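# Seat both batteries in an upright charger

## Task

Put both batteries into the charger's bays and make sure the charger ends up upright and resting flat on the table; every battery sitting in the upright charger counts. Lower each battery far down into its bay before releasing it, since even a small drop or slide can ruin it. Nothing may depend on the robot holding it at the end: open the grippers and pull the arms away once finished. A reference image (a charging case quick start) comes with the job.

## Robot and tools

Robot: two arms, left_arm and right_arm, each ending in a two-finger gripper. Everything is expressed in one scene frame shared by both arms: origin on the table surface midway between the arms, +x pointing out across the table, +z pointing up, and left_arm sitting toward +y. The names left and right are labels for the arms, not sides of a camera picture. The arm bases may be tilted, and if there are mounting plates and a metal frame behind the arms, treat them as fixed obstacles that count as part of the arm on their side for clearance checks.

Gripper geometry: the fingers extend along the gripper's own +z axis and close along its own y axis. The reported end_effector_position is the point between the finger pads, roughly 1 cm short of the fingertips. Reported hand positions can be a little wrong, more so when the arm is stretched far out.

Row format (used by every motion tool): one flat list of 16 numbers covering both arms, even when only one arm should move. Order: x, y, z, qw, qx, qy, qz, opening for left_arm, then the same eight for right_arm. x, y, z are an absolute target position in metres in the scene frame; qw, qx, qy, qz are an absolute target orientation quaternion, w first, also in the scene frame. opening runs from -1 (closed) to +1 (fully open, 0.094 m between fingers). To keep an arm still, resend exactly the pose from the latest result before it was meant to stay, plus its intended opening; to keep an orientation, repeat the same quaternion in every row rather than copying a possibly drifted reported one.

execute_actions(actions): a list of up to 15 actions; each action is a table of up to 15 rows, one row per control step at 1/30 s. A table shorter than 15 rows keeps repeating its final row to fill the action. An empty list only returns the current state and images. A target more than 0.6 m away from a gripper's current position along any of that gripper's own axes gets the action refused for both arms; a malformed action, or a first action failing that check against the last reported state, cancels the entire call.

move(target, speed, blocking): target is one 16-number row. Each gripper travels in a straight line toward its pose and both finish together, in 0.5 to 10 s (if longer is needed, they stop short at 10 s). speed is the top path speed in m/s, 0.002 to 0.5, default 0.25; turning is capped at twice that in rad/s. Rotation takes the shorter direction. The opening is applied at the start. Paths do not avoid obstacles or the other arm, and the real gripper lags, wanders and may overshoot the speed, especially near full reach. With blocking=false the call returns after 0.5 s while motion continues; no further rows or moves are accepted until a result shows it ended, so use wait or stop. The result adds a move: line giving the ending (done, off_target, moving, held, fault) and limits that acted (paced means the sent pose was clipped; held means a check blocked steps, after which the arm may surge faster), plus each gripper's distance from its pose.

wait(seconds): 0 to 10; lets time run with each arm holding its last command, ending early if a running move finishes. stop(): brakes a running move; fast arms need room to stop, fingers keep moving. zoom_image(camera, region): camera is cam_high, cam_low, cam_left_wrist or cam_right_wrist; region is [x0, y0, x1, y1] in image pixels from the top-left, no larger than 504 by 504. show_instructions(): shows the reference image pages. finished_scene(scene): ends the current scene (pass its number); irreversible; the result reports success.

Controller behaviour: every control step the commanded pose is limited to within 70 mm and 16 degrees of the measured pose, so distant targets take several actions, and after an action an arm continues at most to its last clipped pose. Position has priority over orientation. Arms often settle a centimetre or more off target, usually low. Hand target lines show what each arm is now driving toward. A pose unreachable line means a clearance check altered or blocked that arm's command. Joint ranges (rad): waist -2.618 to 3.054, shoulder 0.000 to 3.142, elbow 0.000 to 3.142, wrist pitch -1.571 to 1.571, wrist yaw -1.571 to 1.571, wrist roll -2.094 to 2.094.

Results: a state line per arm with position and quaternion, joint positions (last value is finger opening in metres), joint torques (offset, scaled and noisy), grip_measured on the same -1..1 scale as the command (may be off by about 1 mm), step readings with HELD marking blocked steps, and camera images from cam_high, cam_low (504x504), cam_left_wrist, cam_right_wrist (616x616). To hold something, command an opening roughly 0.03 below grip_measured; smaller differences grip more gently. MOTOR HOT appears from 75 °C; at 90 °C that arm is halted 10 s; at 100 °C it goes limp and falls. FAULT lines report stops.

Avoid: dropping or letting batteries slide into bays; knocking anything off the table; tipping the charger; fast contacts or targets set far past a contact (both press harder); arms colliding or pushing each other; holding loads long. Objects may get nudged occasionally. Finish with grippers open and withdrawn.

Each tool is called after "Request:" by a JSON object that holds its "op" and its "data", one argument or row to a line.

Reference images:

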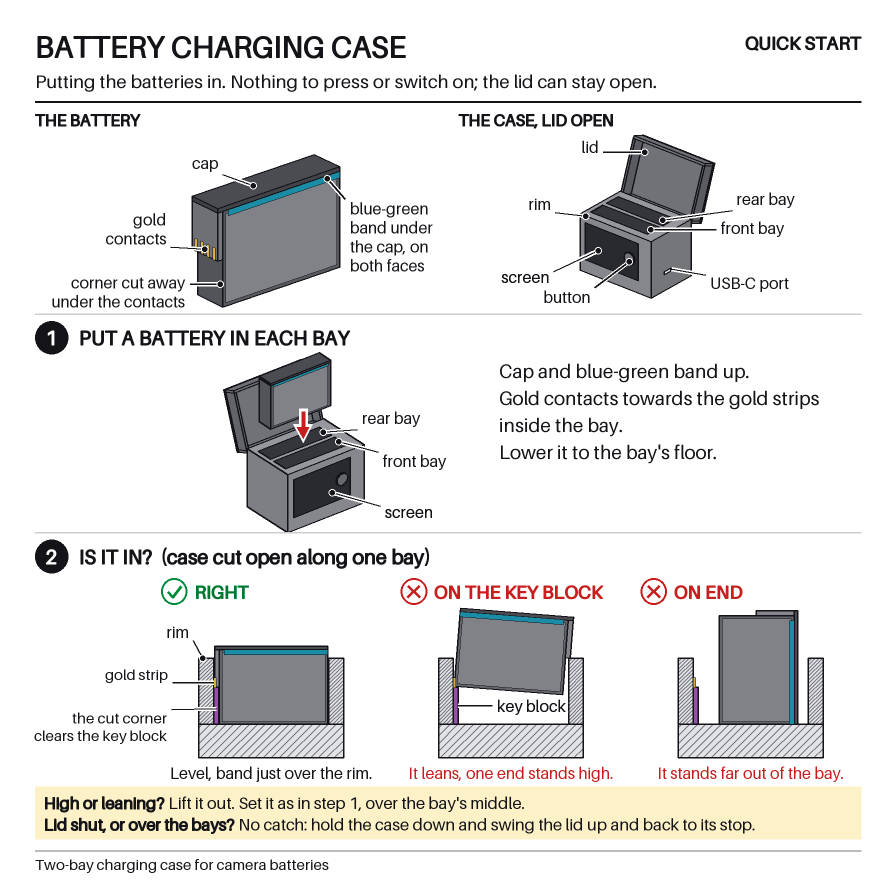

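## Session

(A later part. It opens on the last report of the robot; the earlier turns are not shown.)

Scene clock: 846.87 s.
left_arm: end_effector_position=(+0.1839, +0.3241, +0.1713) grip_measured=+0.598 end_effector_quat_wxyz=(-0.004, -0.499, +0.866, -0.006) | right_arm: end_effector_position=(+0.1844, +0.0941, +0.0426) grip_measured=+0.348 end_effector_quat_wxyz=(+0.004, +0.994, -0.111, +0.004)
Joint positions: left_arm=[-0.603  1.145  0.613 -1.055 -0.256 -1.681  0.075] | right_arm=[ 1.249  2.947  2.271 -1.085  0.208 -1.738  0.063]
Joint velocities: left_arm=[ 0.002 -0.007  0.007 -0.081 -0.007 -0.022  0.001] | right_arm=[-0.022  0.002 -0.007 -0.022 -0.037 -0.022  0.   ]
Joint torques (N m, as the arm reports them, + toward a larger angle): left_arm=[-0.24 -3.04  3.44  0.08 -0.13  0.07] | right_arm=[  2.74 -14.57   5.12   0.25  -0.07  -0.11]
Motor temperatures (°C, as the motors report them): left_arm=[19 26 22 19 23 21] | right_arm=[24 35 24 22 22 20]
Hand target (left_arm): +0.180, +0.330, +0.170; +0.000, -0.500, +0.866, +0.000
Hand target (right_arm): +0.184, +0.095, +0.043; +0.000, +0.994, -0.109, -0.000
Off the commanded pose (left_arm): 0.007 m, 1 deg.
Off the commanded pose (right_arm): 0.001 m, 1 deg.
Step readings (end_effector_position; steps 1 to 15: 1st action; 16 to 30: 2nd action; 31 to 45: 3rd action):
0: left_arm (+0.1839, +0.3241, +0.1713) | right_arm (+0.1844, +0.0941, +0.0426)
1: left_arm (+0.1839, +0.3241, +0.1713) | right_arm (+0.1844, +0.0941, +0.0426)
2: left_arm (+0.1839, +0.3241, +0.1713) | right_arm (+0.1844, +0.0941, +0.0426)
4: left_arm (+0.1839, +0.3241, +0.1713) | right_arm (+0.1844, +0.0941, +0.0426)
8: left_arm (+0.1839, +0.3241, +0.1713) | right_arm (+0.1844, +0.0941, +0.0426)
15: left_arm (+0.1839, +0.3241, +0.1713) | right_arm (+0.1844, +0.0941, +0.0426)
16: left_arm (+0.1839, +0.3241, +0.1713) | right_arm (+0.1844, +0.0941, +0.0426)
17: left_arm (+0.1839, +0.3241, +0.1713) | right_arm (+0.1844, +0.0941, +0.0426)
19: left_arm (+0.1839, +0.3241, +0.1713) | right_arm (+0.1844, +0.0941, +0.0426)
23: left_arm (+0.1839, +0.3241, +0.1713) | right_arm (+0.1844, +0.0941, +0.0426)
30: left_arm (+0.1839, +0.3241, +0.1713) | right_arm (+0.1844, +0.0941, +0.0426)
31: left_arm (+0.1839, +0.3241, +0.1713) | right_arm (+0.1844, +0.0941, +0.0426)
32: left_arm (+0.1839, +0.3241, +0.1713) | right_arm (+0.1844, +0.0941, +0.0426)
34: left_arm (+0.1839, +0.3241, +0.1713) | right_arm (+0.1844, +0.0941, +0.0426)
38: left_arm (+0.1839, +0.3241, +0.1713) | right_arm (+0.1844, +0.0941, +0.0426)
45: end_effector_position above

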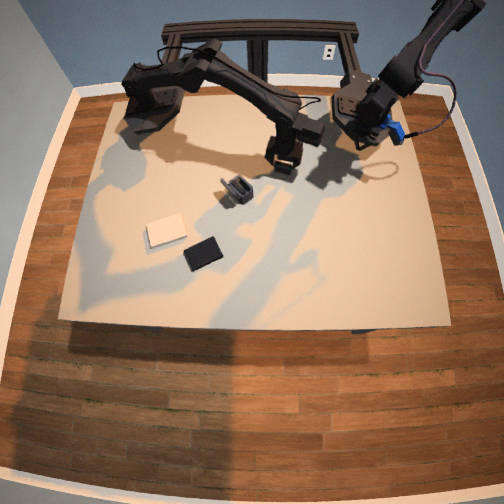

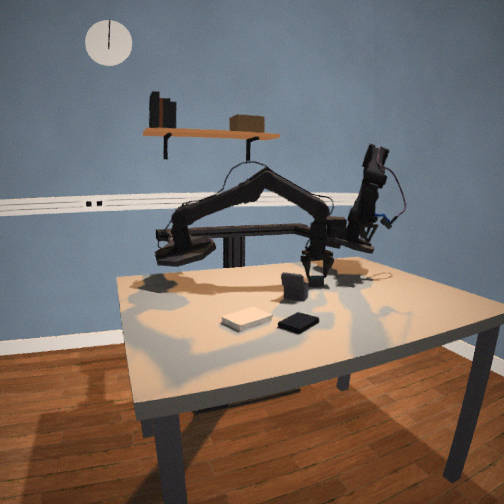

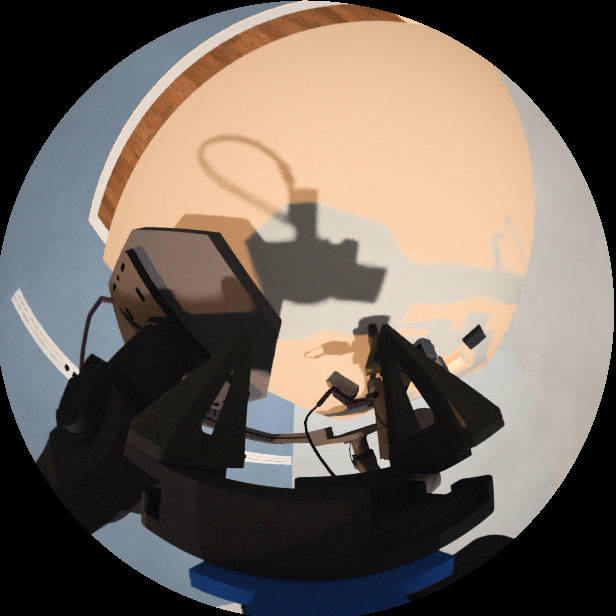

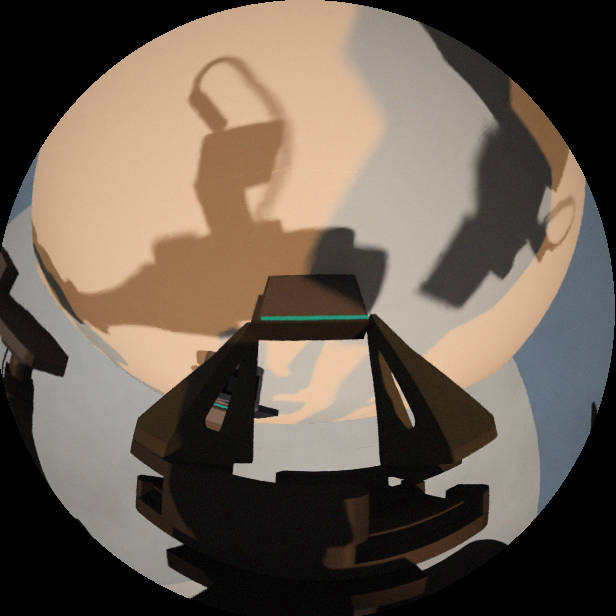

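Request:
{"op": "execute_actions", "data": {
  "actions": [
    [[0.18,0.33,0.17,0,-0.5,0.866,0,0.6,0.1844,0.0945,0.0435,0,-0.9945,0.1045,0,0.23]],
    [[0.18,0.33,0.17,0,-0.5,0.866,0,0.6,0.1844,0.0945,0.0435,0,-0.9945,0.1045,0,0.165]]
  ]
}}

Request:
{"op": "move", "data": {
  "target": [0.18,0.33,0.17,0,-0.5,0.866,0,0.6,0.1844,0.0945,0.15,0,-0.9945,0.1045,0,0.165],
  "speed": 0.08
}}

Request:
{"op": "move", "data": {
  "target": [0.18,0.33,0.17,0,-0.5,0.866,0,0.6,0.265,-0.031,0.17,0,-0.9304,0.3665,0,0.165],
  "speed": 0.1
}}

Scene clock: 851.37 s.
left_arm: end_effector_position=(+0.1839, +0.3241, +0.1713) grip_measured=+0.598 end_effector_quat_wxyz=(-0.004, -0.499, +0.866, -0.006) | right_arm: end_effector_position=(+0.1844, +0.0941, +0.0426) grip_measured=+0.192 end_effector_quat_wxyz=(+0.004, +0.994, -0.107, +0.004)
Joint positions: left_arm=[-0.603  1.145  0.613 -1.055 -0.256 -1.681  0.075] | right_arm=[ 1.249  2.947  2.271 -1.085  0.208 -1.746  0.056]
Joint velocities: left_arm=[ 0.002  0.012 -0.017 -0.037 -0.022  0.037 -0.001] | right_arm=[ 0.012 -0.007 -0.002  0.022  0.007  0.007  0.001]
Joint torques (N m, as the arm reports them, + toward a larger angle): left_arm=[-0.16 -3.19  3.49  0.06 -0.1   0.03] | right_arm=[  2.69 -14.49   5.13   0.25  -0.07  -0.08]
Motor temperatures (°C, as the motors report them): left_arm=[19 26 22 19 23 21] | right_arm=[24 35 24 22 22 20]
Hand target (left_arm): +0.180, +0.330, +0.170; +0.000, -0.500, +0.866, +0.000
Hand target (right_arm): +0.184, +0.095, +0.043; +0.000, +0.995, -0.105, -0.000
Off the commanded pose (left_arm): 0.007 m, 1 deg.
Off the commanded pose (right_arm): 0.001 m, 1 deg.
Step readings (end_effector_position; steps 1 to 15: 1st action; 16 to 30: 2nd action):
0: left_arm (+0.1839, +0.3241, +0.1713) | right_arm (+0.1844, +0.0941, +0.0426)
1: left_arm (+0.1839, +0.3241, +0.1713) | right_arm (+0.1844, +0.0941, +0.0426)
2: left_arm (+0.1839, +0.3241, +0.1713) | right_arm (+0.1844, +0.0941, +0.0426)
4: left_arm (+0.1839, +0.3241, +0.1713) | right_arm (+0.1844, +0.0941, +0.0426)
8: left_arm (+0.1839, +0.3241, +0.1713) | right_arm (+0.1844, +0.0941, +0.0426)
15: left_arm (+0.1839, +0.3241, +0.1713) | right_arm (+0.1844, +0.0941, +0.0426)
16: left_arm (+0.1839, +0.3241, +0.1713) | right_arm (+0.1844, +0.0941, +0.0426)
17: left_arm (+0.1839, +0.3241, +0.1713) | right_arm (+0.1844, +0.0941, +0.0426)
19: left_arm (+0.1839, +0.3241, +0.1713) | right_arm (+0.1844, +0.0941, +0.0426)
23: left_arm (+0.1839, +0.3241, +0.1713) | right_arm (+0.1844, +0.0941, +0.0426)
30: end_effector_position above

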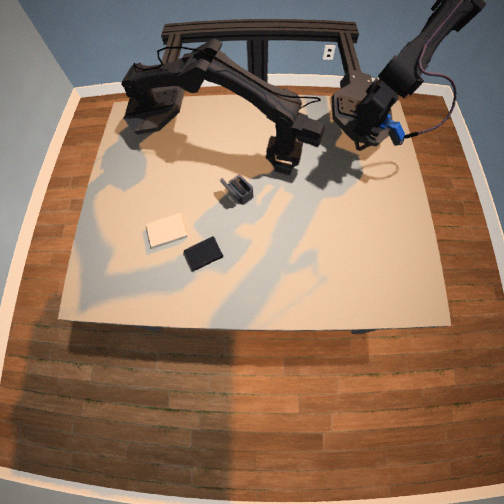

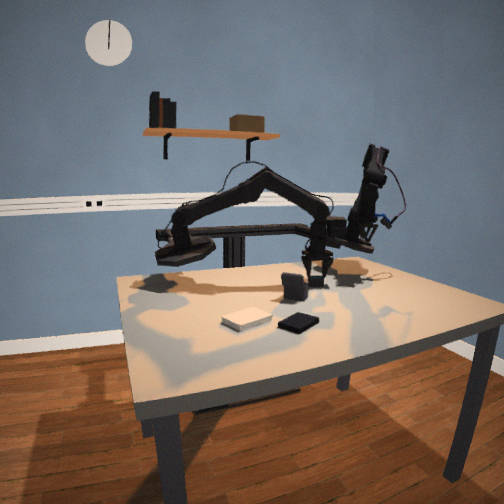

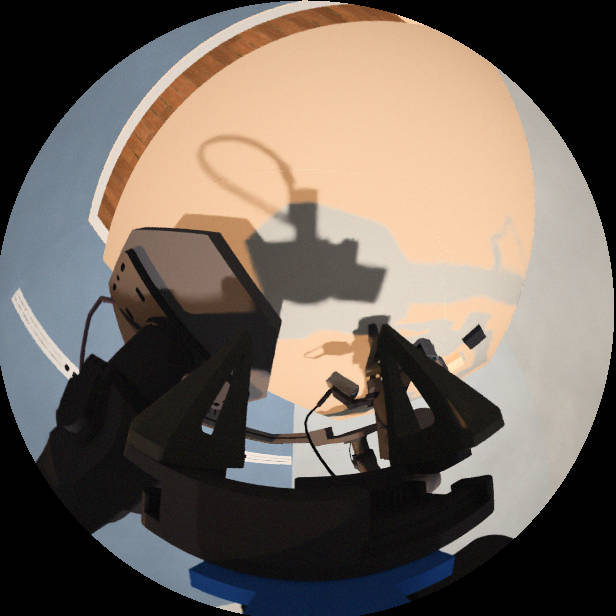

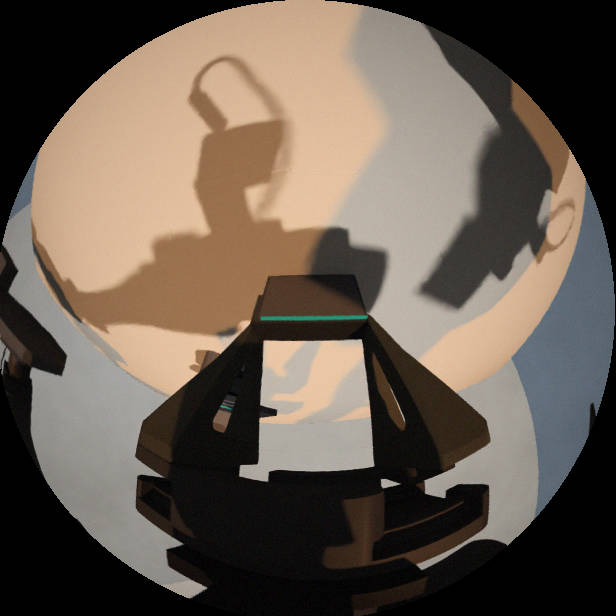

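Scene clock: 853.37 s.
left_arm: end_effector_position=(+0.1839, +0.3241, +0.1713) grip_measured=+0.598 end_effector_quat_wxyz=(-0.004, -0.499, +0.866, -0.006) | right_arm: end_effector_position=(+0.1912, +0.0878, +0.1312) grip_measured=+0.192 end_effector_quat_wxyz=(+0.016, +0.994, -0.106, +0.002)
Joint positions: left_arm=[-0.603  1.145  0.613 -1.055 -0.256 -1.681  0.075] | right_arm=[ 1.267  2.904  2.539 -1.424  0.207 -1.725  0.056]
Joint velocities: left_arm=[ 0.007  0.002 -0.002  0.022 -0.022  0.066 -0.   ] | right_arm=[ 0.007  0.007 -0.007  0.007 -0.022 -0.022  0.   ]
Joint torques (N m, as the arm reports them, + toward a larger angle): left_arm=[-0.29 -3.17  3.42  0.07 -0.09  0.02] | right_arm=[  4.64 -15.07   9.89  -0.13  -0.12   0.07]
Motor temperatures (°C, as the motors report them): left_arm=[19 26 22 19 23 21] | right_arm=[24 35 24 22 22 20]
Hand target (left_arm): +0.180, +0.330, +0.170; +0.000, -0.500, +0.866, +0.000
Hand target (right_arm): +0.185, +0.095, +0.150; -0.001, +0.995, -0.104, +0.001
Off the commanded pose (left_arm): 0.007 m, 1 deg.
Off the commanded pose (right_arm): 0.021 m, 2 deg.
move: off_target (right_arm)

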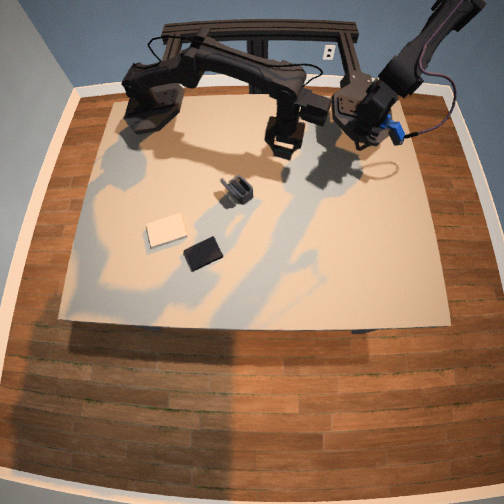

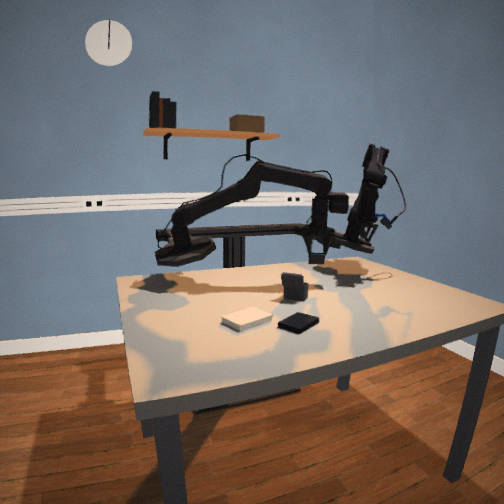

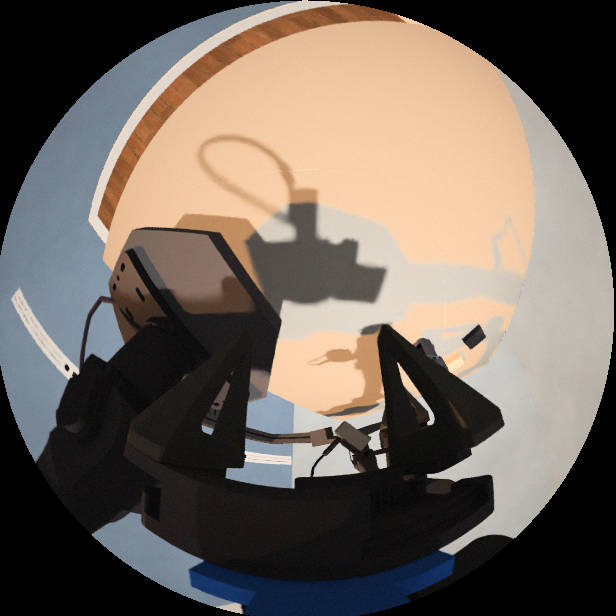

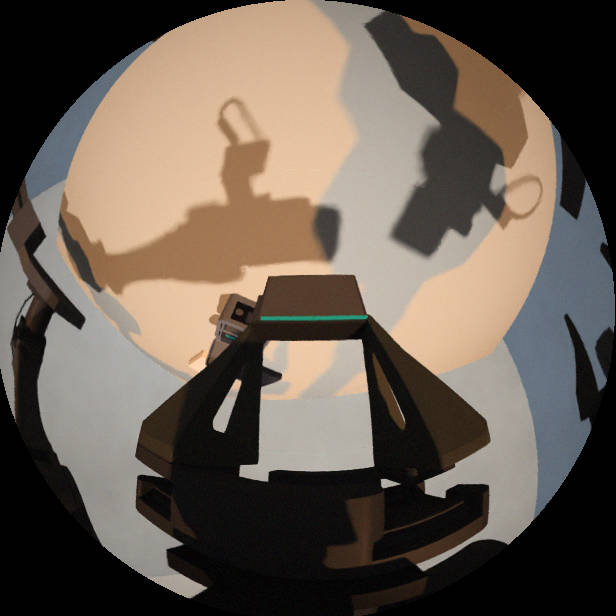

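Scene clock: 856.43 s.
left_arm: end_effector_position=(+0.1839, +0.3241, +0.1713) grip_measured=+0.598 end_effector_quat_wxyz=(-0.004, -0.499, +0.866, -0.006) | right_arm: end_effector_position=(+0.2604, -0.0324, +0.1574) grip_measured=+0.192 end_effector_quat_wxyz=(+0.020, +0.934, -0.358, -0.007)
Joint positions: left_arm=[-0.603  1.145  0.613 -1.055 -0.256 -1.681  0.075] | right_arm=[ 1.03   2.439  1.889 -1.2    0.23  -1.441  0.056]
Joint velocities: left_arm=[-0.002 -0.007 -0.007 -0.095  0.007 -0.037 -0.001] | right_arm=[-0.002 -0.012 -0.022 -0.051  0.007  0.007 -0.   ]
Joint torques (N m, as the arm reports them, + toward a larger angle): left_arm=[-0.14 -3.11  3.31  0.05 -0.12  0.02] | right_arm=[  3.21 -14.37   5.46   0.21  -0.01   0.04]
Motor temperatures (°C, as the motors report them): left_arm=[19 26 23 19 23 21] | right_arm=[24 35 24 22 22 20]
Hand target (left_arm): +0.180, +0.330, +0.170; +0.000, -0.500, +0.866, +0.000
Hand target (right_arm): +0.264, -0.030, +0.170; -0.001, +0.931, -0.366, -0.003
Off the commanded pose (left_arm): 0.007 m, 1 deg.
Off the commanded pose (right_arm): 0.013 m, 3 deg.
move: off_target (right_arm)

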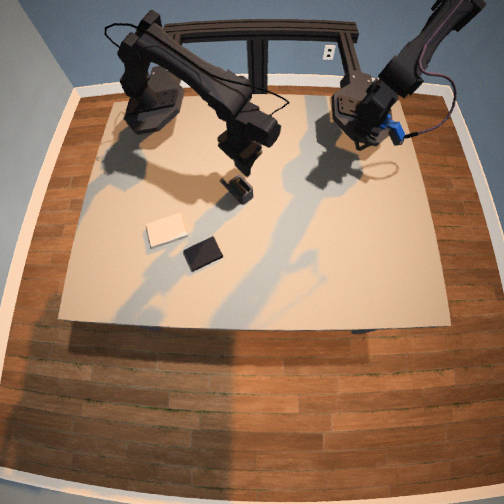

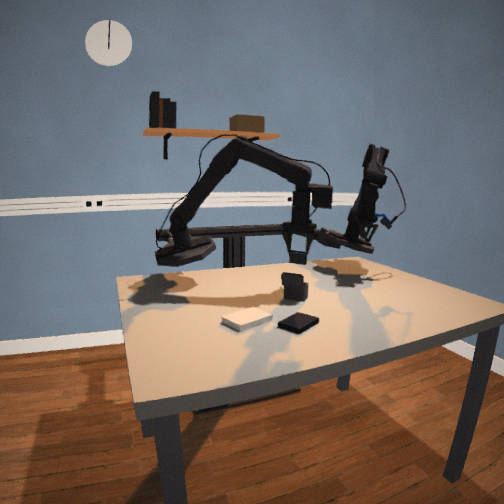

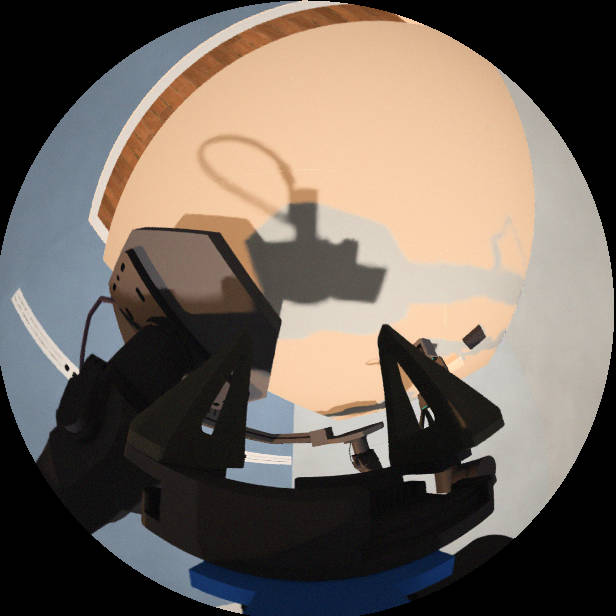

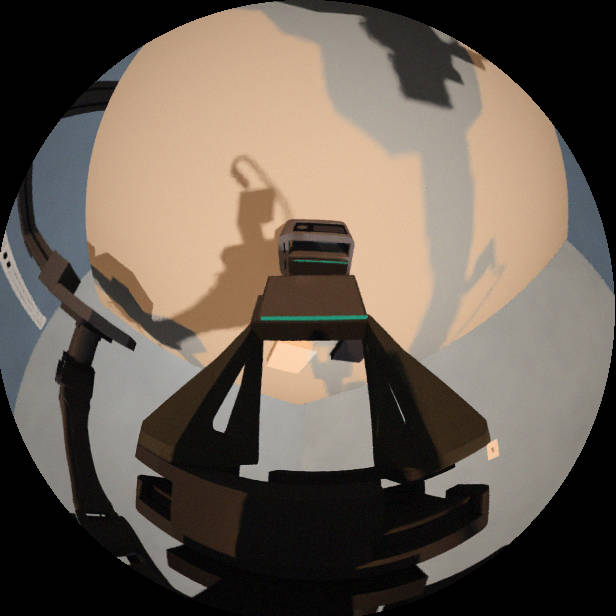

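Request:
{"op": "move", "data": {
  "target": [0.18,0.33,0.17,0,-0.5,0.866,0,0.6,0.265,-0.0319,0.102,0,-0.9304,0.3665,0,0.165],
  "speed": 0.015
}}

Request:
{"op": "zoom_image", "data": {
  "camera": "cam_right_wrist",
  "region": [220,200,410,390]
}}

Scene clock: 868.63 s.
left_arm: end_effector_position=(+0.1839, +0.3241, +0.1713) grip_measured=+0.598 end_effector_quat_wxyz=(-0.004, -0.499, +0.866, -0.006) | right_arm: end_effector_position=(+0.2635, -0.0331, +0.1030) grip_measured=+0.192 end_effector_quat_wxyz=(+0.005, +0.930, -0.369, -0.001)
Joint positions: left_arm=[-0.603  1.145  0.613 -1.055 -0.256 -1.681  0.075] | right_arm=[ 0.997  2.469  1.726 -0.967  0.239 -1.46   0.056]
Joint velocities: left_arm=[-0.012 -0.012 -0.007 -0.081 -0.051  0.007  0.   ] | right_arm=[-0.002 -0.007 -0.002 -0.022  0.022 -0.066 -0.001]
Joint torques (N m, as the arm reports them, + toward a larger angle): left_arm=[-0.21 -3.08  3.42  0.05 -0.09  0.02] | right_arm=[  2.99 -11.57   5.18   0.25   0.    -0.09]
Motor temperatures (°C, as the motors report them): left_arm=[19 26 23 19 23 21] | right_arm=[24 35 24 22 22 20]
Hand target (left_arm): +0.180, +0.330, +0.170; +0.000, -0.500, +0.866, +0.000
Hand target (right_arm): +0.264, -0.032, +0.102; -0.000, +0.930, -0.366, -0.000
Off the commanded pose (left_arm): 0.007 m, 1 deg.
Off the commanded pose (right_arm): 0.002 m, 1 deg.
move: done

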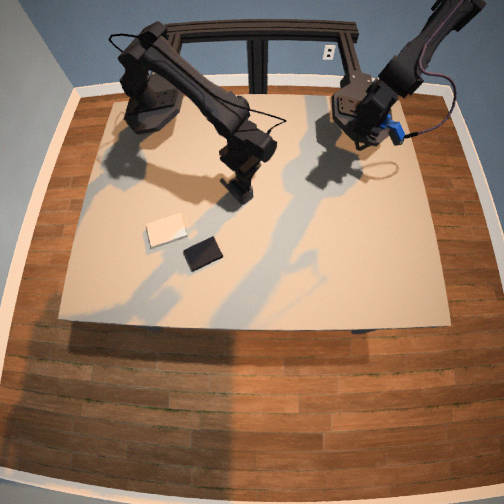

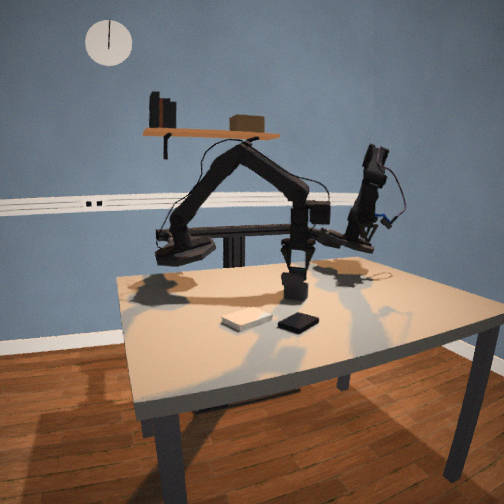

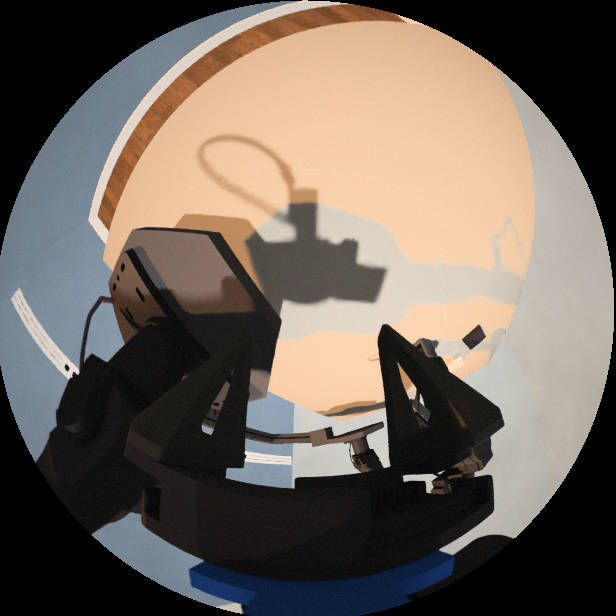

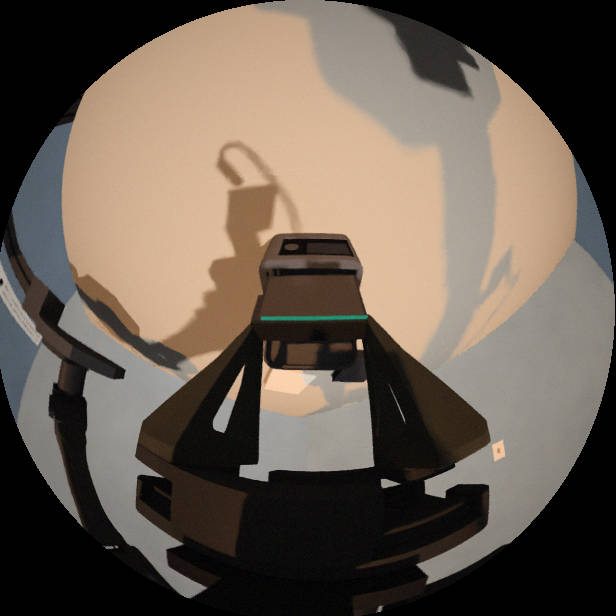

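Region (220, 200, 410, 390) of cam_right_wrist's 616x616 image, scaled by 2.653, with more detail than that image has.

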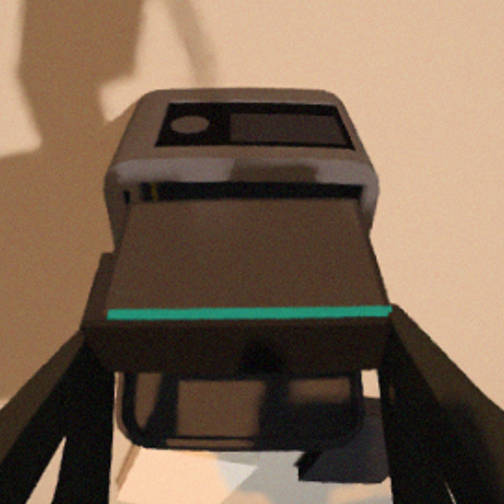

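Request:
{"op": "move", "data": {
  "target": [0.18,0.33,0.17,0,-0.5,0.866,0,0.6,0.2657,-0.0315,0.16,0,-0.9304,0.3665,0,0.165],
  "speed": 0.08
}}

Request:
{"op": "move", "data": {
  "target": [0.18,0.33,0.17,0,-0.5,0.866,0,0.6,0.2657,-0.0315,0.082,0,-0.9304,0.3665,0,0.165],
  "speed": 0.012
}}

Request:
{"op": "zoom_image", "data": {
  "camera": "cam_right_wrist",
  "region": [220,200,410,390]
}}

Scene clock: 878.80 s.
left_arm: end_effector_position=(+0.1839, +0.3241, +0.1713) grip_measured=+0.598 end_effector_quat_wxyz=(-0.004, -0.499, +0.866, -0.006) | right_arm: end_effector_position=(+0.2641, -0.0404, +0.1378) grip_measured=+0.192 end_effector_quat_wxyz=(+0.022, +0.930, -0.366, -0.004)
Joint positions: left_arm=[-0.603  1.145  0.613 -1.055 -0.256 -1.681  0.075] | right_arm=[ 1.005  2.439  1.818 -1.127  0.239 -1.448  0.056]
Joint velocities: left_arm=[ 0.002  0.007  0.002  0.081 -0.022 -0.11  -0.001] | right_arm=[ 0.002 -0.017  0.007 -0.007 -0.007 -0.051 -0.001]
Joint torques (N m, as the arm reports them, + toward a larger angle): left_arm=[-0.27 -3.21  3.36  0.07 -0.1   0.02] | right_arm=[  4.74 -13.95   9.34  -0.16  -0.05   0.05]
Motor temperatures (°C, as the motors report them): left_arm=[19 26 23 19 23 21] | right_arm=[24 34 24 22 22 20]
Hand target (left_arm): +0.180, +0.330, +0.170; +0.000, -0.500, +0.866, +0.000
Hand target (right_arm): +0.266, -0.032, +0.160; -0.000, +0.931, -0.366, +0.000
Off the commanded pose (left_arm): 0.007 m, 1 deg.
Off the commanded pose (right_arm): 0.024 m, 3 deg.
move: off_target (right_arm)

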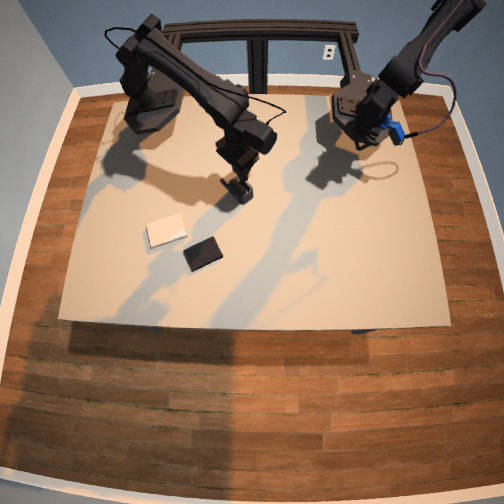

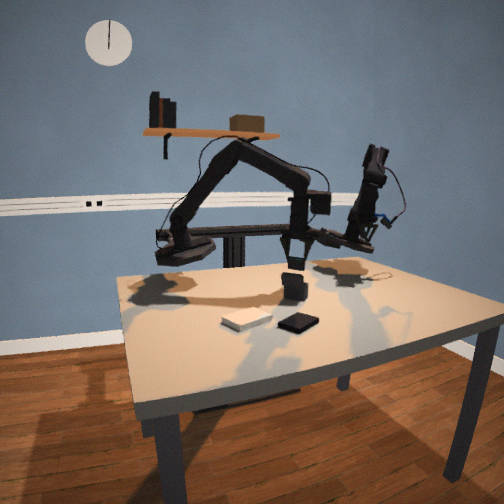

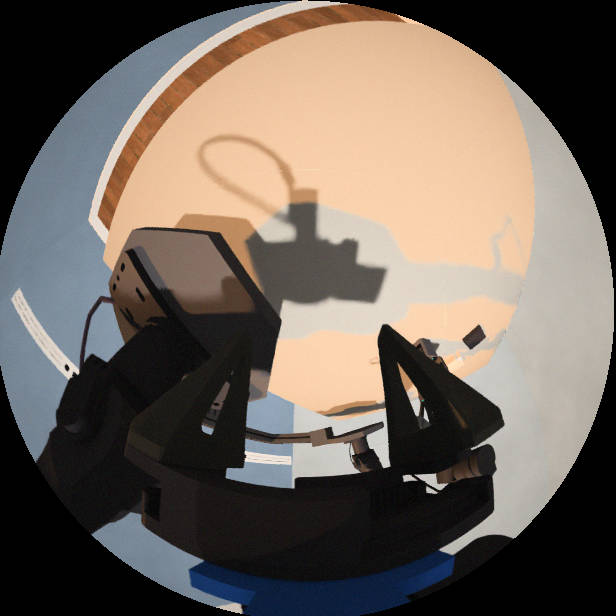

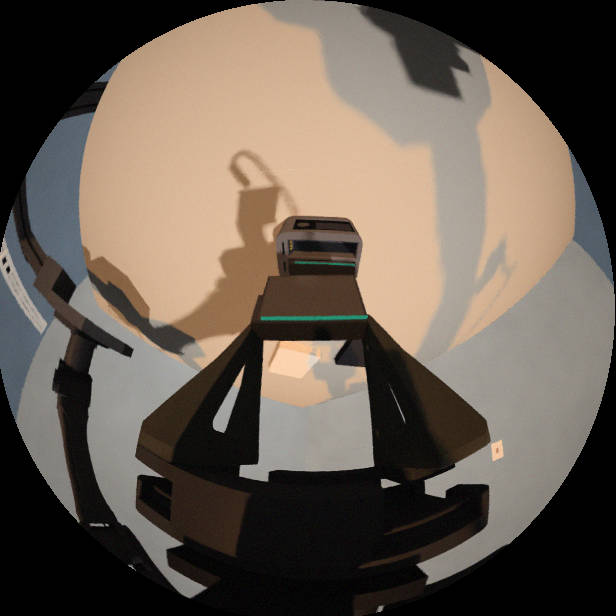

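Scene clock: 883.73 s.
left_arm: end_effector_position=(+0.1839, +0.3241, +0.1713) grip_measured=+0.598 end_effector_quat_wxyz=(-0.004, -0.499, +0.866, -0.006) | right_arm: end_effector_position=(+0.2649, -0.0322, +0.0922) grip_measured=+0.192 end_effector_quat_wxyz=(+0.003, +0.931, -0.366, +0.002)
Joint positions: left_arm=[-0.603  1.145  0.613 -1.055 -0.256 -1.681  0.075] | right_arm=[ 0.991  2.487  1.713 -0.93   0.244 -1.472  0.056]
Joint velocities: left_arm=[-0.012  0.017 -0.012 -0.051 -0.007 -0.022  0.   ] | right_arm=[-0.002 -0.022 -0.002 -0.095  0.037 -0.081 -0.   ]
Joint torques (N m, as the arm reports them, + toward a larger angle): left_arm=[-0.39 -3.16  3.3   0.05 -0.09  0.03] | right_arm=[  2.45 -10.53   4.02   0.51  -0.05  -0.08]
Motor temperatures (°C, as the motors report them): left_arm=[19 26 23 19 23 21] | right_arm=[24 34 24 22 22 20]
Hand target (left_arm): +0.180, +0.330, +0.170; +0.000, -0.500, +0.866, +0.000
Hand target (right_arm): +0.265, -0.032, +0.082; +0.000, +0.930, -0.367, -0.000
Off the commanded pose (left_arm): 0.007 m, 1 deg.
Off the commanded pose (right_arm): 0.010 m, 0 deg.
move: done

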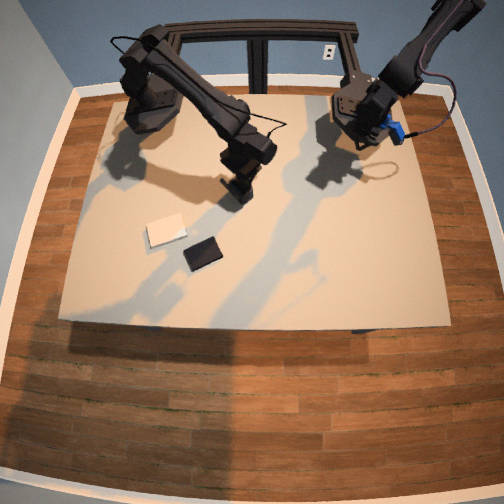

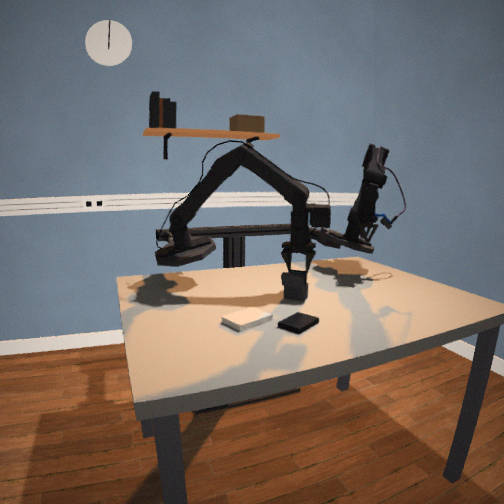

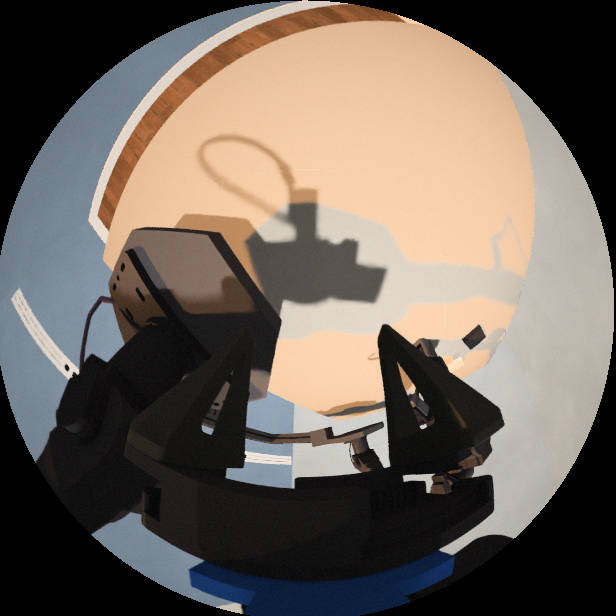

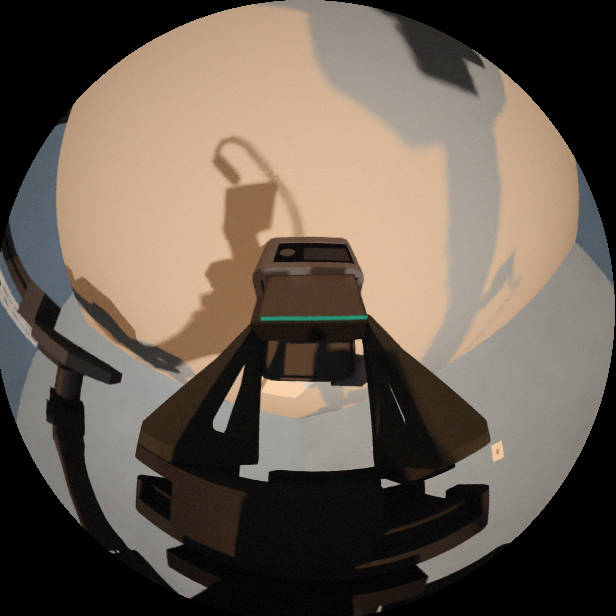

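Region (220, 200, 410, 390) of cam_right_wrist's 616x616 image, scaled by 2.653, with more detail than that image has.

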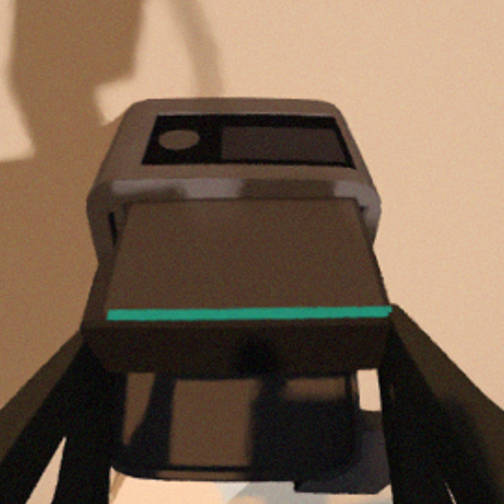

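Request:
{"op": "move", "data": {
  "target": [0.18,0.33,0.17,0,-0.5,0.866,0,0.6,0.2660,-0.0323,0.16,0,-0.9265,0.3762,0,0.165],
  "speed": 0.08
}}

Request:
{"op": "move", "data": {
  "target": [0.18,0.33,0.17,0,-0.5,0.866,0,0.6,0.2660,-0.0323,0.082,0,-0.9265,0.3762,0,0.165],
  "speed": 0.012
}}

Request:
{"op": "zoom_image", "data": {
  "camera": "cam_right_wrist",
  "region": [220,200,410,390]
}}

Scene clock: 895.10 s.
left_arm: end_effector_position=(+0.1839, +0.3241, +0.1713) grip_measured=+0.598 end_effector_quat_wxyz=(-0.004, -0.499, +0.866, -0.006) | right_arm: end_effector_position=(+0.2645, -0.0416, +0.1373) grip_measured=+0.192 end_effector_quat_wxyz=(+0.024, +0.927, -0.375, -0.002)
Joint positions: left_arm=[-0.603  1.145  0.613 -1.055 -0.256 -1.681  0.075] | right_arm=[ 1.004  2.438  1.815 -1.126  0.244 -1.429  0.056]
Joint velocities: left_arm=[-0.012 -0.007 -0.017 -0.051  0.022  0.007 -0.   ] | right_arm=[-0.007 -0.007  0.007  0.007 -0.007  0.037 -0.002]
Joint torques (N m, as the arm reports them, + toward a larger angle): left_arm=[-0.26 -3.16  3.36  0.06 -0.11  0.01] | right_arm=[  4.69 -14.05   9.46  -0.14  -0.09   0.06]
Motor temperatures (°C, as the motors report them): left_arm=[19 26 23 19 23 21] | right_arm=[24 33 24 22 22 20]
Hand target (left_arm): +0.180, +0.330, +0.170; +0.000, -0.500, +0.866, +0.000
Hand target (right_arm): +0.266, -0.032, +0.160; -0.000, +0.927, -0.376, +0.000
Off the commanded pose (left_arm): 0.007 m, 1 deg.
Off the commanded pose (right_arm): 0.025 m, 3 deg.
move: off_target (right_arm)

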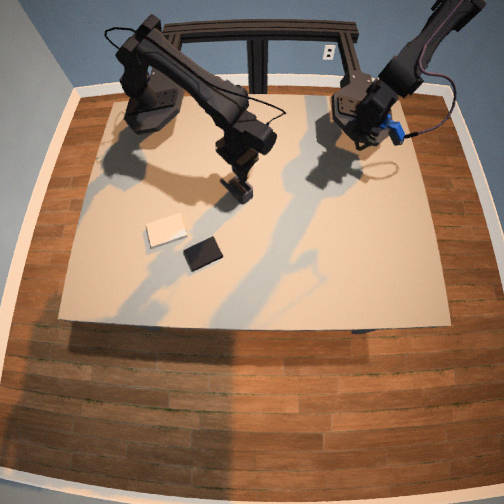

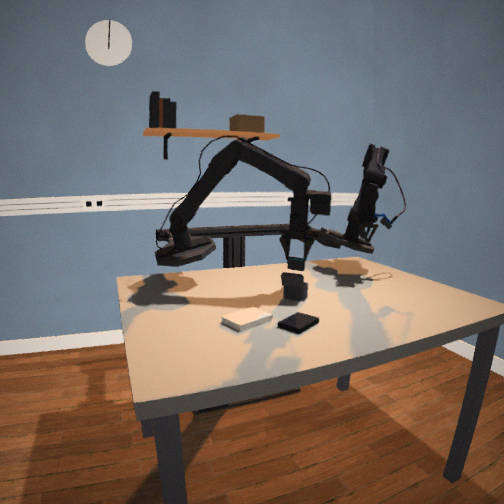

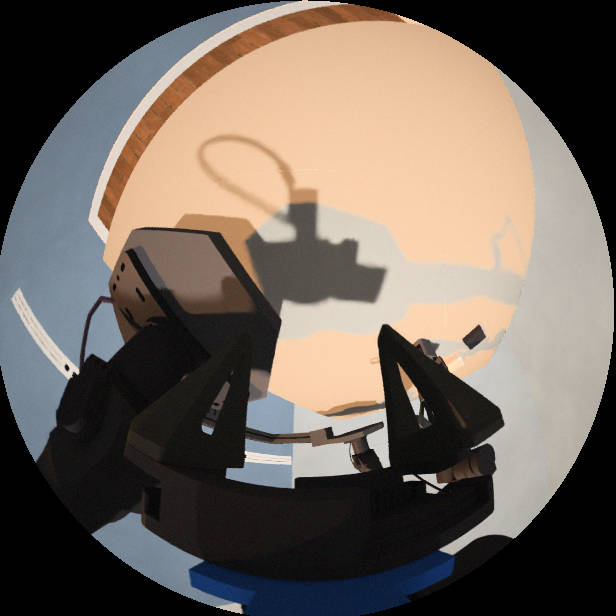

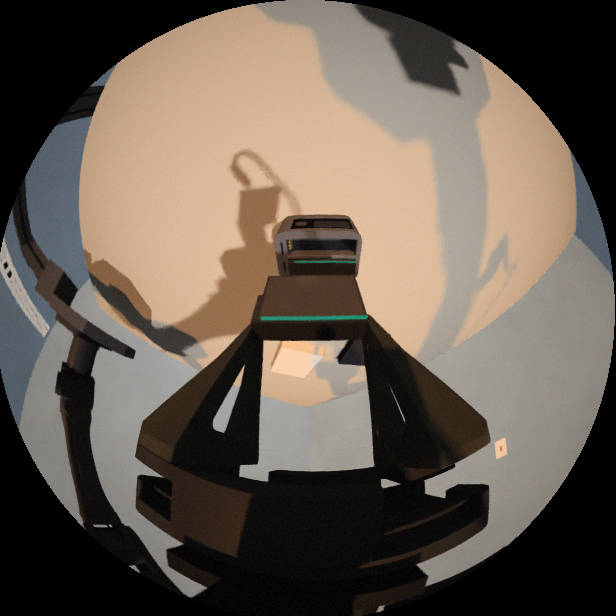

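Scene clock: 900.00 s.
left_arm: end_effector_position=(+0.1839, +0.3241, +0.1713) grip_measured=+0.598 end_effector_quat_wxyz=(-0.004, -0.499, +0.866, -0.006) | right_arm: end_effector_position=(+0.2659, -0.0337, +0.0922) grip_measured=+0.192 end_effector_quat_wxyz=(+0.004, +0.926, -0.377, +0.003)
Joint positions: left_arm=[-0.603  1.145  0.613 -1.055 -0.256 -1.681  0.075] | right_arm=[ 0.988  2.484  1.71  -0.929  0.245 -1.453  0.056]
Joint velocities: left_arm=[-0.017  0.007 -0.002  0.037 -0.007  0.037  0.   ] | right_arm=[-0.022 -0.007  0.007  0.066 -0.007 -0.022  0.001]
Joint torques (N m, as the arm reports them, + toward a larger angle): left_arm=[-0.29 -3.13  3.39  0.07 -0.08  0.02] | right_arm=[  2.68 -10.49   4.02   0.54  -0.06  -0.09]
Motor temperatures (°C, as the motors report them): left_arm=[19 26 23 19 23 21] | right_arm=[24 33 24 22 22 20]
Hand target (left_arm): +0.180, +0.330, +0.170; +0.000, -0.500, +0.866, +0.000
Hand target (right_arm): +0.265, -0.033, +0.082; +0.000, +0.927, -0.376, -0.000
Off the commanded pose (left_arm): 0.007 m, 1 deg.
Off the commanded pose (right_arm): 0.010 m, 1 deg.
move: done

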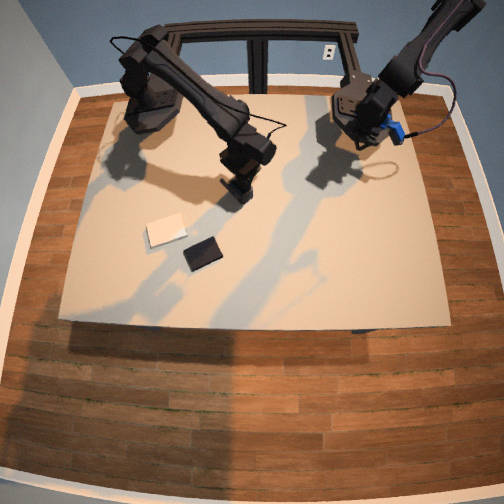

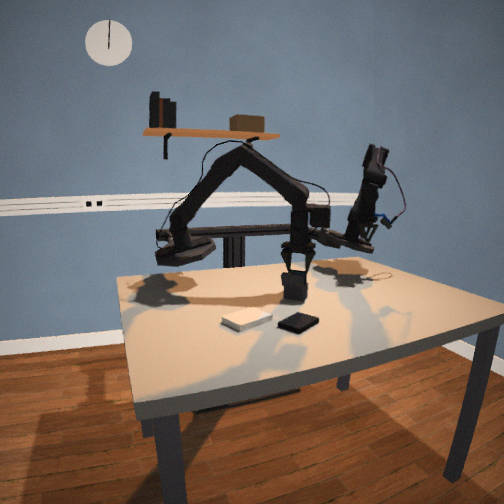

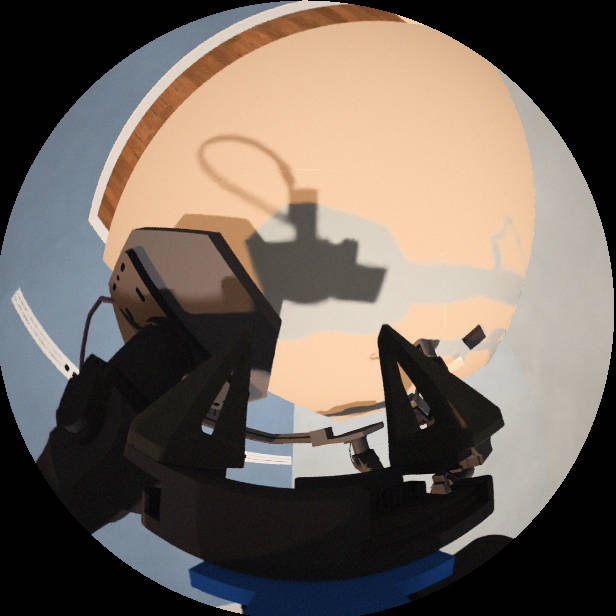

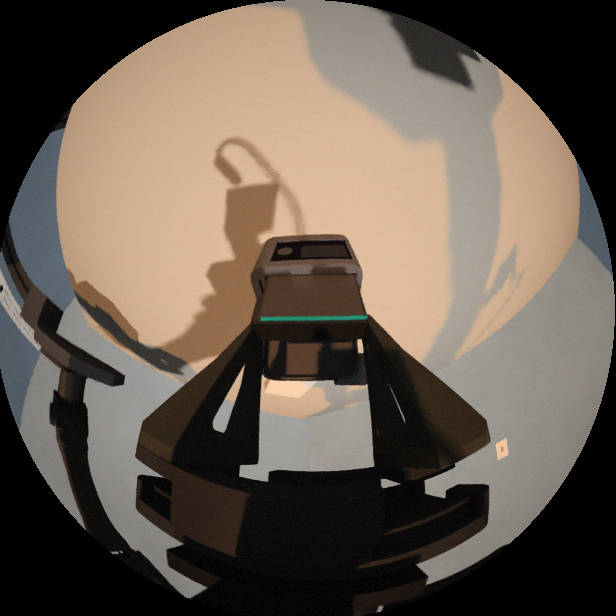

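Region (220, 200, 410, 390) of cam_right_wrist's 616x616 image, scaled by 2.653, with more detail than that image has.

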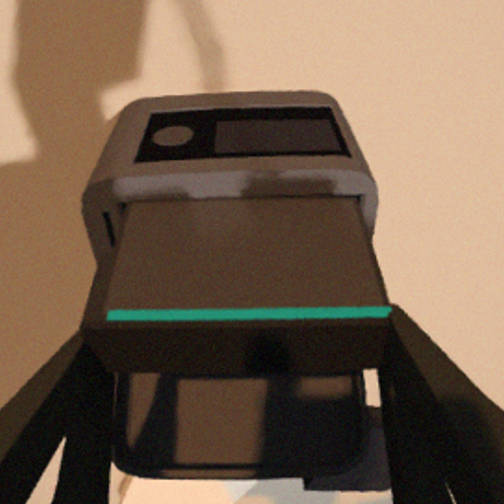

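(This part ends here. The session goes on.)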